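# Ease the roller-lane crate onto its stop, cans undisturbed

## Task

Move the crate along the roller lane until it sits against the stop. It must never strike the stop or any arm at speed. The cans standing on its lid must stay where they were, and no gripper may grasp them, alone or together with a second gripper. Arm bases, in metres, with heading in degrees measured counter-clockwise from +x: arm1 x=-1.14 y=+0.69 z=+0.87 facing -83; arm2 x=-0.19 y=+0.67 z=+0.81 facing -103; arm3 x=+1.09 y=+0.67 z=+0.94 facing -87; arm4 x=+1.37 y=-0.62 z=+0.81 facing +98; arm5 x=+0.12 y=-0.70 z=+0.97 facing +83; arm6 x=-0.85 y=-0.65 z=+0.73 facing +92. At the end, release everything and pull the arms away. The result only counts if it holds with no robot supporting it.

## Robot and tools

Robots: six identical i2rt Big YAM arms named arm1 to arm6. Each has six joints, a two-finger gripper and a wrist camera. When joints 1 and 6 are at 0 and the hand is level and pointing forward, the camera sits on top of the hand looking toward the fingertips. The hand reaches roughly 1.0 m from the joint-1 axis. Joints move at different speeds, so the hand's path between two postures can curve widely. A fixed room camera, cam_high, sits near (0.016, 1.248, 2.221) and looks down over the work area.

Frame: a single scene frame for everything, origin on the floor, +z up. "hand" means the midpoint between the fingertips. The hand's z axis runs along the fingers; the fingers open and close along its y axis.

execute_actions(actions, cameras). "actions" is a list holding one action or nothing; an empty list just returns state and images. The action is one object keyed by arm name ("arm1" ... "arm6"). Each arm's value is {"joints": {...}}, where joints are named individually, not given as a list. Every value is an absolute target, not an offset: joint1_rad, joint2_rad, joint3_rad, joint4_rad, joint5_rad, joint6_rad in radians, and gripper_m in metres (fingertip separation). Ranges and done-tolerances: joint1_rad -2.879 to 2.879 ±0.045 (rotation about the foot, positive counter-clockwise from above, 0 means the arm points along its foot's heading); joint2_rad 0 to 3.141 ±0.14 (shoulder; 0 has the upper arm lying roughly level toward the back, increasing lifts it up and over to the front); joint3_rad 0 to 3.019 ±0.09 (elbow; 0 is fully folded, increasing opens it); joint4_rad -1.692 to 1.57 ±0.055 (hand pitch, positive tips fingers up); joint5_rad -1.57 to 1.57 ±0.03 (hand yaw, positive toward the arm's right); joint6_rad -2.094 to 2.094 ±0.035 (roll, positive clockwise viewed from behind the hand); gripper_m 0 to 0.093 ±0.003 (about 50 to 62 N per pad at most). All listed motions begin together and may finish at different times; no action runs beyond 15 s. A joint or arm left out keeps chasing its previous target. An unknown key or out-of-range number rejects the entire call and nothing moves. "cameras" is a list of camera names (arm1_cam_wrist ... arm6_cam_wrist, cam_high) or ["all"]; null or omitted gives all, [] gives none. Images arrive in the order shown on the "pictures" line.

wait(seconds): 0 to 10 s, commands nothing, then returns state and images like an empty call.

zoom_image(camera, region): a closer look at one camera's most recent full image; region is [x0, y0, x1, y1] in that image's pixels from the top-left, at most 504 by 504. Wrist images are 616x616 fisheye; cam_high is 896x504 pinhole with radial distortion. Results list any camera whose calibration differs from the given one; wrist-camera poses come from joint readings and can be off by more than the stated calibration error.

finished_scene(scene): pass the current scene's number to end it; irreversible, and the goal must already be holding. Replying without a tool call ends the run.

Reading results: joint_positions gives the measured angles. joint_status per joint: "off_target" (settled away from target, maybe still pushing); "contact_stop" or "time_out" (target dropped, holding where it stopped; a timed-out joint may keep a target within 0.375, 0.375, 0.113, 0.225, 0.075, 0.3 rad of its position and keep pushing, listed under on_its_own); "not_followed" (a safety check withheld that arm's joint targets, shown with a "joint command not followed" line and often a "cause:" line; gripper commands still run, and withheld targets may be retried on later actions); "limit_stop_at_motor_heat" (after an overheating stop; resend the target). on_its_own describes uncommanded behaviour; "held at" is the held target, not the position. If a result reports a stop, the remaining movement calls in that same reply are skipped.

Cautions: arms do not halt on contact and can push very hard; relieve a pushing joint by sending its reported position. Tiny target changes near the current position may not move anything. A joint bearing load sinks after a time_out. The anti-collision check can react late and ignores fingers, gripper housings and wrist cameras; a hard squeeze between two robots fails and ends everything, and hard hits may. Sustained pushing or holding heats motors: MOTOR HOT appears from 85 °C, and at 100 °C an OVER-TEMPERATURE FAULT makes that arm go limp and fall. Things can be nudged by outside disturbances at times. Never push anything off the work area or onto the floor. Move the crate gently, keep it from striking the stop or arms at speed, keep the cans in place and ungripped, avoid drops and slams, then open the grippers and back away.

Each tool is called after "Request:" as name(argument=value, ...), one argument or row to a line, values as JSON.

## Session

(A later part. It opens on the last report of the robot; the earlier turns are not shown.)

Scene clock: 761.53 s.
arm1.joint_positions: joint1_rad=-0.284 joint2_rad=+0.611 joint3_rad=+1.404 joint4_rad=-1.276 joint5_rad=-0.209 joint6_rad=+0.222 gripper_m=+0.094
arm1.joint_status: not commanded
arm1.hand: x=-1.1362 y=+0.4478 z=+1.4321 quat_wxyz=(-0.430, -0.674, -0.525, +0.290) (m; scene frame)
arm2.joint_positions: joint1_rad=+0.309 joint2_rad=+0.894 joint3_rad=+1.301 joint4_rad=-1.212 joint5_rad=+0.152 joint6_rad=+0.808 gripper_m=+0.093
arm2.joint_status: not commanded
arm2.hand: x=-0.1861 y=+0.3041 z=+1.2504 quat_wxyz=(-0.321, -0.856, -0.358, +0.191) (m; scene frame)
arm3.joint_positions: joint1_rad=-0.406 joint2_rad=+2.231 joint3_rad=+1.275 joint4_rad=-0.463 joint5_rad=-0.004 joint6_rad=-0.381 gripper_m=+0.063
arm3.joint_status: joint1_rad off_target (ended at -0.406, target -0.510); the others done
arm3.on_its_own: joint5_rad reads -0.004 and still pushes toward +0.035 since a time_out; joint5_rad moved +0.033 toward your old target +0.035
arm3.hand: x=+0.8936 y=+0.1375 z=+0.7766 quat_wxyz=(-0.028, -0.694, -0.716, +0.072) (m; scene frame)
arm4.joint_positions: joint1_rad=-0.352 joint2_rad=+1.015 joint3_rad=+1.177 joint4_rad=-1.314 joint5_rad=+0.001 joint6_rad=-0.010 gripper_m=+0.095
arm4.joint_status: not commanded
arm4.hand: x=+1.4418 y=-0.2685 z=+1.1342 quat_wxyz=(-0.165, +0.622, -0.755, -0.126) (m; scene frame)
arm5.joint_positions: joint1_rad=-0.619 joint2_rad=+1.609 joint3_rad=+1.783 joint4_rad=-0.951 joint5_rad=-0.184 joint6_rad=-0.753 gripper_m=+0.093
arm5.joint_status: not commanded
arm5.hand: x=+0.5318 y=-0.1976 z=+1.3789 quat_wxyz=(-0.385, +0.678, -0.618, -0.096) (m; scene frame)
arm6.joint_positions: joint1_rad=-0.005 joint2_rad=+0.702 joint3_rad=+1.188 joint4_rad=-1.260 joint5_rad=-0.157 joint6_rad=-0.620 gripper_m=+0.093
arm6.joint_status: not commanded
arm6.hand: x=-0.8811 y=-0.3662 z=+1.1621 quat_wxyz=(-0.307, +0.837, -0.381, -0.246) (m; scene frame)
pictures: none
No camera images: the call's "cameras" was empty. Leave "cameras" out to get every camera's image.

Request:
execute_actions(
  actions=[],
  cameras=["arm4_cam_wrist"],
)

Request:
zoom_image(
  camera="arm4_cam_wrist",
  region=[230, 150, 330, 270],
)

Scene clock: 766.33 s.
arm1.joint_positions: joint1_rad=-0.284 joint2_rad=+0.611 joint3_rad=+1.404 joint4_rad=-1.276 joint5_rad=-0.209 joint6_rad=+0.222 gripper_m=+0.094
arm1.joint_status: not commanded
arm1.hand: x=-1.1362 y=+0.4478 z=+1.4321 quat_wxyz=(-0.430, -0.674, -0.525, +0.290) (m; scene frame)
arm2.joint_positions: joint1_rad=+0.309 joint2_rad=+0.894 joint3_rad=+1.301 joint4_rad=-1.212 joint5_rad=+0.152 joint6_rad=+0.808 gripper_m=+0.093
arm2.joint_status: not commanded
arm2.hand: x=-0.1861 y=+0.3041 z=+1.2504 quat_wxyz=(-0.321, -0.856, -0.358, +0.191) (m; scene frame)
arm3.joint_positions: joint1_rad=-0.406 joint2_rad=+2.231 joint3_rad=+1.275 joint4_rad=-0.463 joint5_rad=-0.004 joint6_rad=-0.381 gripper_m=+0.063
arm3.joint_status: joint1_rad off_target (ended at -0.406, target -0.510); the others done
arm3.on_its_own: joint5_rad reads -0.004 and still pushes toward +0.035 since a time_out
arm3.hand: x=+0.8936 y=+0.1375 z=+0.7766 quat_wxyz=(-0.028, -0.694, -0.716, +0.072) (m; scene frame)
arm4.joint_positions: joint1_rad=-0.352 joint2_rad=+1.015 joint3_rad=+1.177 joint4_rad=-1.314 joint5_rad=+0.001 joint6_rad=-0.010 gripper_m=+0.095
arm4.joint_status: not commanded
arm4.hand: x=+1.4418 y=-0.2685 z=+1.1342 quat_wxyz=(-0.165, +0.622, -0.755, -0.126) (m; scene frame)
arm5.joint_positions: joint1_rad=-0.619 joint2_rad=+1.609 joint3_rad=+1.783 joint4_rad=-0.951 joint5_rad=-0.184 joint6_rad=-0.753 gripper_m=+0.093
arm5.joint_status: not commanded
arm5.hand: x=+0.5318 y=-0.1976 z=+1.3789 quat_wxyz=(-0.385, +0.678, -0.618, -0.096) (m; scene frame)
arm6.joint_positions: joint1_rad=-0.005 joint2_rad=+0.702 joint3_rad=+1.188 joint4_rad=-1.260 joint5_rad=-0.157 joint6_rad=-0.620 gripper_m=+0.093
arm6.joint_status: not commanded
arm6.hand: x=-0.8811 y=-0.3662 z=+1.1621 quat_wxyz=(-0.307, +0.837, -0.381, -0.246) (m; scene frame)
pictures: arm4_cam_wrist
camera_calibration (this result's frames):
arm4_cam_wrist: T_world_to_cam=[[0.982172, -0.186448, 0.0239808, -1.49286], [-0.187383, -0.960854, 0.204075, -0.215159], [-0.0150072, -0.204931, -0.978661, 1.19654], [0, 0, 0, 1]] pos_world=[1.44388, -0.239869, 1.25071]
Images, in order (width x height): arm4_cam_wrist 616x616.

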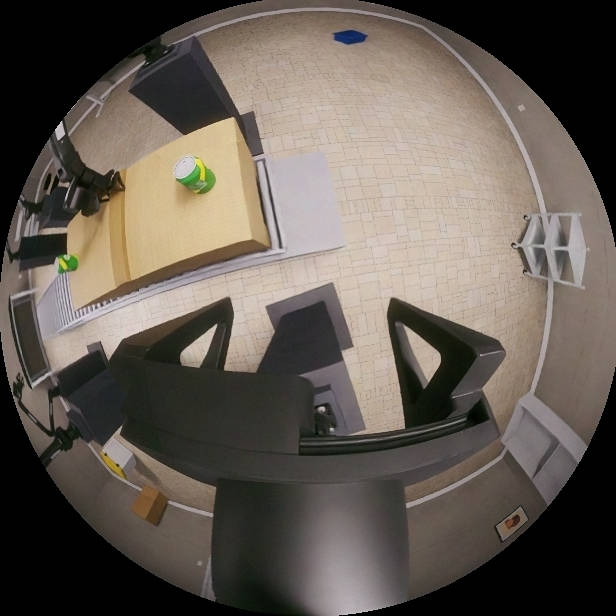

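Region (230, 150, 330, 270) of arm4_cam_wrist's 616x616 image, scaled by 4.200, with more detail than that image has.

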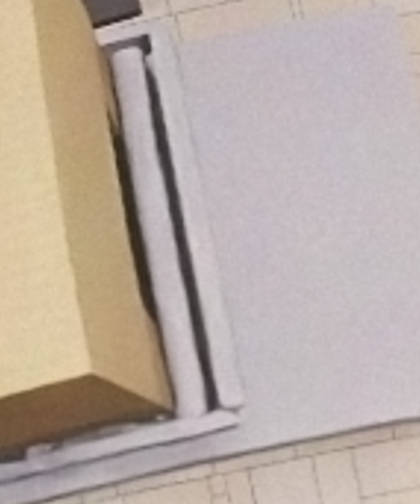

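Request:
execute_actions(
  actions=[
    {"arm3":{"joints":{"joint1_rad":-0.42,"joint2_rad":2.243,"joint3_rad":1.295}},"arm5":{"joints":{"joint2_rad":1.0,"joint3_rad":1.3}}},
  ],
  cameras=["arm4_cam_wrist"],
)

Request:
zoom_image(
  camera="arm4_cam_wrist",
  region=[230, 150, 330, 270],
)

Scene clock: 785.87 s.
arm1.joint_positions: joint1_rad=-0.284 joint2_rad=+0.611 joint3_rad=+1.404 joint4_rad=-1.276 joint5_rad=-0.209 joint6_rad=+0.222 gripper_m=+0.094
arm1.joint_status: not commanded
arm1.hand: x=-1.1362 y=+0.4478 z=+1.4321 quat_wxyz=(-0.430, -0.674, -0.525, +0.290) (m; scene frame)
arm2.joint_positions: joint1_rad=+0.309 joint2_rad=+0.894 joint3_rad=+1.301 joint4_rad=-1.212 joint5_rad=+0.152 joint6_rad=+0.808 gripper_m=+0.093
arm2.joint_status: not commanded
arm2.hand: x=-0.1861 y=+0.3041 z=+1.2504 quat_wxyz=(-0.321, -0.856, -0.358, +0.191) (m; scene frame)
arm3.joint_positions: joint1_rad=-0.367 joint2_rad=+2.227 joint3_rad=+1.261 joint4_rad=-0.463 joint5_rad=+0.004 joint6_rad=-0.347 gripper_m=+0.063
arm3.joint_status: joint1_rad off_target (ended at -0.367, target -0.420); the others done
arm3.on_its_own: joint5_rad reads +0.004 and still pushes toward +0.035 since a time_out
arm3.hand: x=+0.9150 y=+0.1364 z=+0.7757 quat_wxyz=(-0.025, -0.693, -0.717, +0.069) (m; scene frame)
arm4.joint_positions: joint1_rad=-0.352 joint2_rad=+1.015 joint3_rad=+1.177 joint4_rad=-1.314 joint5_rad=+0.001 joint6_rad=-0.010 gripper_m=+0.095
arm4.joint_status: not commanded
arm4.hand: x=+1.4418 y=-0.2685 z=+1.1342 quat_wxyz=(-0.165, +0.622, -0.755, -0.126) (m; scene frame)
arm5.joint_positions: joint1_rad=-0.619 joint2_rad=+0.995 joint3_rad=+1.292 joint4_rad=-0.951 joint5_rad=-0.184 joint6_rad=-0.752 gripper_m=+0.093
arm5.joint_status: all done
arm5.hand: x=+0.3809 y=-0.3620 z=+1.4242 quat_wxyz=(-0.440, +0.664, -0.597, -0.096) (m; scene frame)
arm6.joint_positions: joint1_rad=-0.005 joint2_rad=+0.702 joint3_rad=+1.188 joint4_rad=-1.260 joint5_rad=-0.157 joint6_rad=-0.620 gripper_m=+0.093
arm6.joint_status: not commanded
arm6.hand: x=-0.8811 y=-0.3662 z=+1.1621 quat_wxyz=(-0.307, +0.837, -0.381, -0.246) (m; scene frame)
pictures: arm4_cam_wrist
camera_calibration (this result's frames):
arm4_cam_wrist: T_world_to_cam=[[0.982172, -0.186448, 0.0239808, -1.49286], [-0.187383, -0.960854, 0.204075, -0.215159], [-0.0150072, -0.204931, -0.978661, 1.19654], [0, 0, 0, 1]] pos_world=[1.44388, -0.239869, 1.25071]
Images, in order (width x height): arm4_cam_wrist 616x616.

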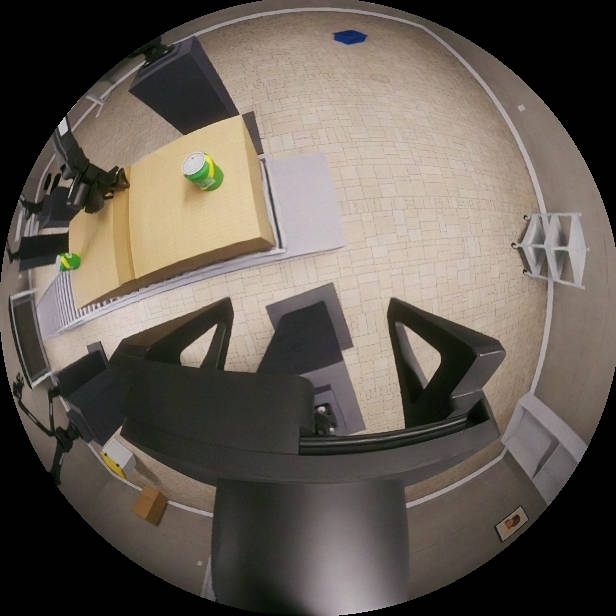

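Region (230, 150, 330, 270) of arm4_cam_wrist's 616x616 image, scaled by 4.200, with more detail than that image has.

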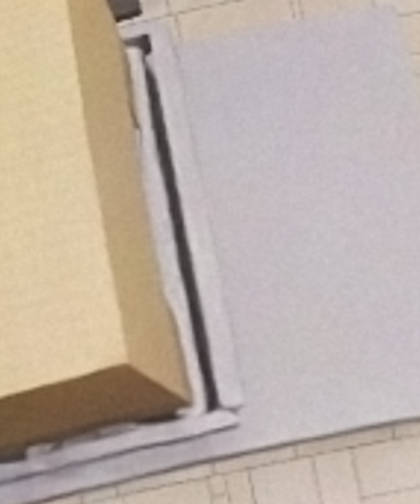

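Request:
execute_actions(
  actions=[
    {"arm3":{"joints":{"joint1_rad":-0.372,"joint3_rad":1.28,"joint6_rad":-0.335}}},
  ],
  cameras=["arm4_cam_wrist"],
)

Request:
zoom_image(
  camera="arm4_cam_wrist",
  region=[230, 150, 330, 270],
)

Scene clock: 797.93 s.
arm1.joint_positions: joint1_rad=-0.284 joint2_rad=+0.611 joint3_rad=+1.404 joint4_rad=-1.276 joint5_rad=-0.209 joint6_rad=+0.222 gripper_m=+0.094
arm1.joint_status: not commanded
arm1.hand: x=-1.1362 y=+0.4478 z=+1.4321 quat_wxyz=(-0.430, -0.674, -0.525, +0.290) (m; scene frame)
arm2.joint_positions: joint1_rad=+0.309 joint2_rad=+0.894 joint3_rad=+1.301 joint4_rad=-1.212 joint5_rad=+0.152 joint6_rad=+0.808 gripper_m=+0.093
arm2.joint_status: not commanded
arm2.hand: x=-0.1861 y=+0.3041 z=+1.2504 quat_wxyz=(-0.321, -0.856, -0.358, +0.191) (m; scene frame)
arm3.joint_positions: joint1_rad=-0.319 joint2_rad=+2.221 joint3_rad=+1.245 joint4_rad=-0.463 joint5_rad=+0.014 joint6_rad=-0.293 gripper_m=+0.063
arm3.joint_status: joint1_rad off_target (ended at -0.318, target -0.372); joint6_rad off_target (ended at -0.293, target -0.335); the others done
arm3.hand: x=+0.9411 y=+0.1362 z=+0.7743 quat_wxyz=(-0.022, -0.695, -0.715, +0.065) (m; scene frame)
arm4.joint_positions: joint1_rad=-0.352 joint2_rad=+1.015 joint3_rad=+1.177 joint4_rad=-1.314 joint5_rad=+0.001 joint6_rad=-0.010 gripper_m=+0.095
arm4.joint_status: not commanded
arm4.hand: x=+1.4418 y=-0.2685 z=+1.1342 quat_wxyz=(-0.165, +0.622, -0.755, -0.126) (m; scene frame)
arm5.joint_positions: joint1_rad=-0.619 joint2_rad=+0.995 joint3_rad=+1.292 joint4_rad=-0.951 joint5_rad=-0.184 joint6_rad=-0.752 gripper_m=+0.093
arm5.joint_status: not commanded
arm5.hand: x=+0.3809 y=-0.3620 z=+1.4242 quat_wxyz=(-0.440, +0.664, -0.597, -0.096) (m; scene frame)
arm6.joint_positions: joint1_rad=-0.005 joint2_rad=+0.702 joint3_rad=+1.188 joint4_rad=-1.260 joint5_rad=-0.157 joint6_rad=-0.620 gripper_m=+0.093
arm6.joint_status: not commanded
arm6.hand: x=-0.8811 y=-0.3662 z=+1.1621 quat_wxyz=(-0.307, +0.837, -0.381, -0.246) (m; scene frame)
pictures: arm4_cam_wrist
camera_calibration (this result's frames):
arm4_cam_wrist: T_world_to_cam=[[0.982172, -0.186448, 0.0239808, -1.49286], [-0.187383, -0.960854, 0.204075, -0.215159], [-0.0150072, -0.204931, -0.978661, 1.19654], [0, 0, 0, 1]] pos_world=[1.44388, -0.239869, 1.25071]
Images, in order (width x height): arm4_cam_wrist 616x616.

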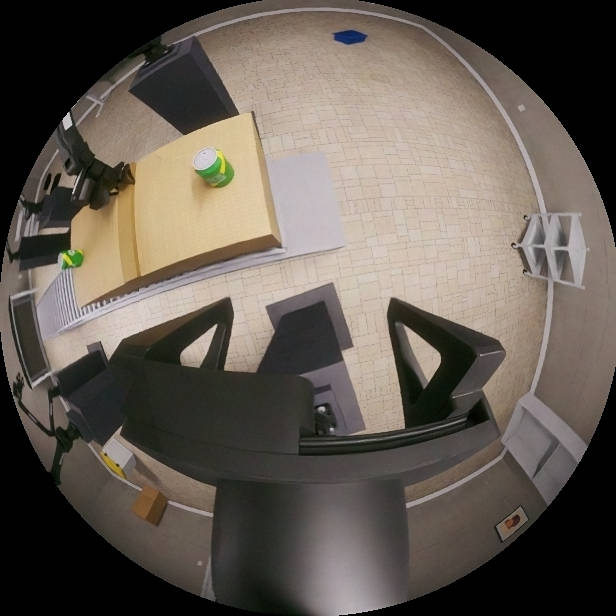

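Region (230, 150, 330, 270) of arm4_cam_wrist's 616x616 image, scaled by 4.200, with more detail than that image has.

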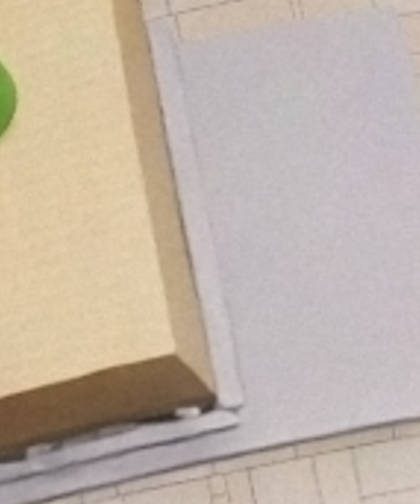

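Request:
execute_actions(
  actions=[
    {"arm3":{"joints":{"gripper_m":0.093,"joint1_rad":-0.31,"joint2_rad":1.3,"joint4_rad":-0.463,"joint5_rad":0.014,"joint6_rad":-0.293}}},
  ],
  cameras=["arm4_cam_wrist", "cam_high"],
)

Request:
zoom_image(
  camera="arm4_cam_wrist",
  region=[30, 90, 330, 330],
)

Scene clock: 816.57 s.
arm1.joint_positions: joint1_rad=-0.284 joint2_rad=+0.611 joint3_rad=+1.404 joint4_rad=-1.276 joint5_rad=-0.209 joint6_rad=+0.222 gripper_m=+0.094
arm1.joint_status: not commanded
arm1.hand: x=-1.1362 y=+0.4478 z=+1.4321 quat_wxyz=(-0.430, -0.674, -0.525, +0.290) (m; scene frame)
arm2.joint_positions: joint1_rad=+0.309 joint2_rad=+0.894 joint3_rad=+1.301 joint4_rad=-1.212 joint5_rad=+0.152 joint6_rad=+0.808 gripper_m=+0.093
arm2.joint_status: not commanded
arm2.hand: x=-0.1861 y=+0.3041 z=+1.2504 quat_wxyz=(-0.321, -0.856, -0.358, +0.191) (m; scene frame)
arm3.joint_positions: joint1_rad=-0.316 joint2_rad=+1.285 joint3_rad=+1.273 joint4_rad=-0.464 joint5_rad=+0.012 joint6_rad=-0.292 gripper_m=+0.093
arm3.joint_status: all done
arm3.hand: x=+0.9413 y=+0.1071 z=+1.3390 quat_wxyz=(-0.245, -0.595, -0.612, +0.460) (m; scene frame)
arm4.joint_positions: joint1_rad=-0.352 joint2_rad=+1.015 joint3_rad=+1.177 joint4_rad=-1.314 joint5_rad=+0.001 joint6_rad=-0.010 gripper_m=+0.095
arm4.joint_status: not commanded
arm4.hand: x=+1.4418 y=-0.2685 z=+1.1342 quat_wxyz=(-0.165, +0.622, -0.755, -0.126) (m; scene frame)
arm5.joint_positions: joint1_rad=-0.619 joint2_rad=+0.995 joint3_rad=+1.292 joint4_rad=-0.951 joint5_rad=-0.184 joint6_rad=-0.752 gripper_m=+0.093
arm5.joint_status: not commanded
arm5.hand: x=+0.3809 y=-0.3620 z=+1.4242 quat_wxyz=(-0.440, +0.664, -0.597, -0.096) (m; scene frame)
arm6.joint_positions: joint1_rad=-0.005 joint2_rad=+0.702 joint3_rad=+1.188 joint4_rad=-1.260 joint5_rad=-0.157 joint6_rad=-0.620 gripper_m=+0.093
arm6.joint_status: not commanded
arm6.hand: x=-0.8811 y=-0.3662 z=+1.1621 quat_wxyz=(-0.307, +0.837, -0.381, -0.246) (m; scene frame)
pictures: arm4_cam_wrist, cam_high
camera_calibration (this result's frames):
arm4_cam_wrist: T_world_to_cam=[[0.982172, -0.186448, 0.0239808, -1.49286], [-0.187383, -0.960854, 0.204075, -0.215159], [-0.0150072, -0.204931, -0.978661, 1.19654], [0, 0, 0, 1]] pos_world=[1.44388, -0.239869, 1.25071]
Images, in order (width x height): arm4_cam_wrist 616x616, cam_high 896x504.

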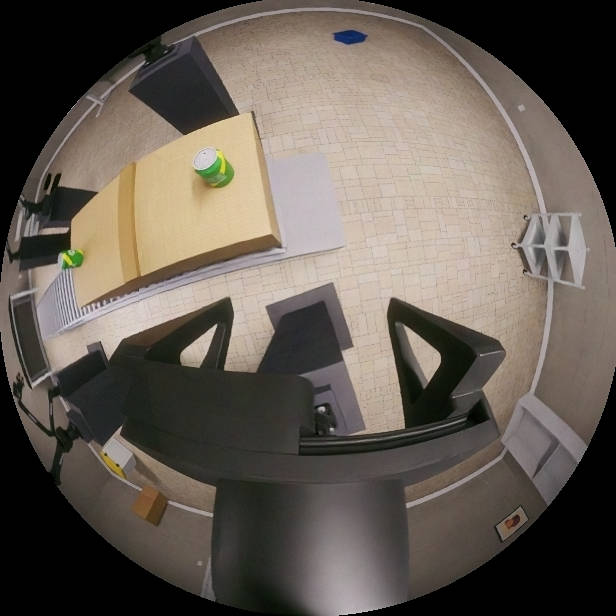

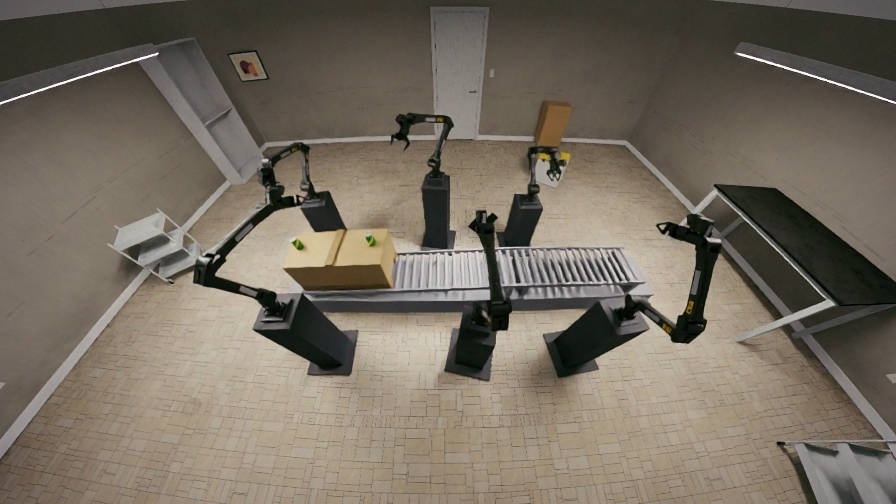

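Region (30, 90, 330, 330) of arm4_cam_wrist's 616x616 image, scaled by 1.680, with more detail than that image has; it fills the top 403 rows of this view, and the rest is white.

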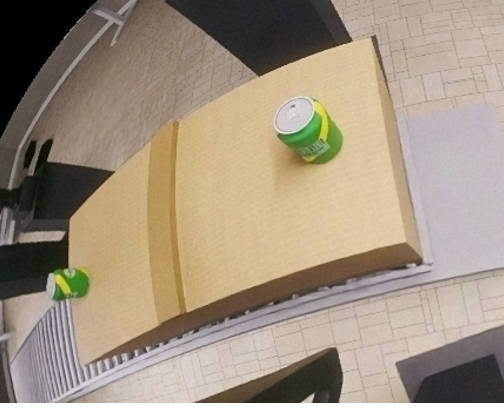

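The crate rests against the stop, cans in place, arms clear.

Request:
finished_scene(
  scene=2,
)

The scene is finished: the task was done.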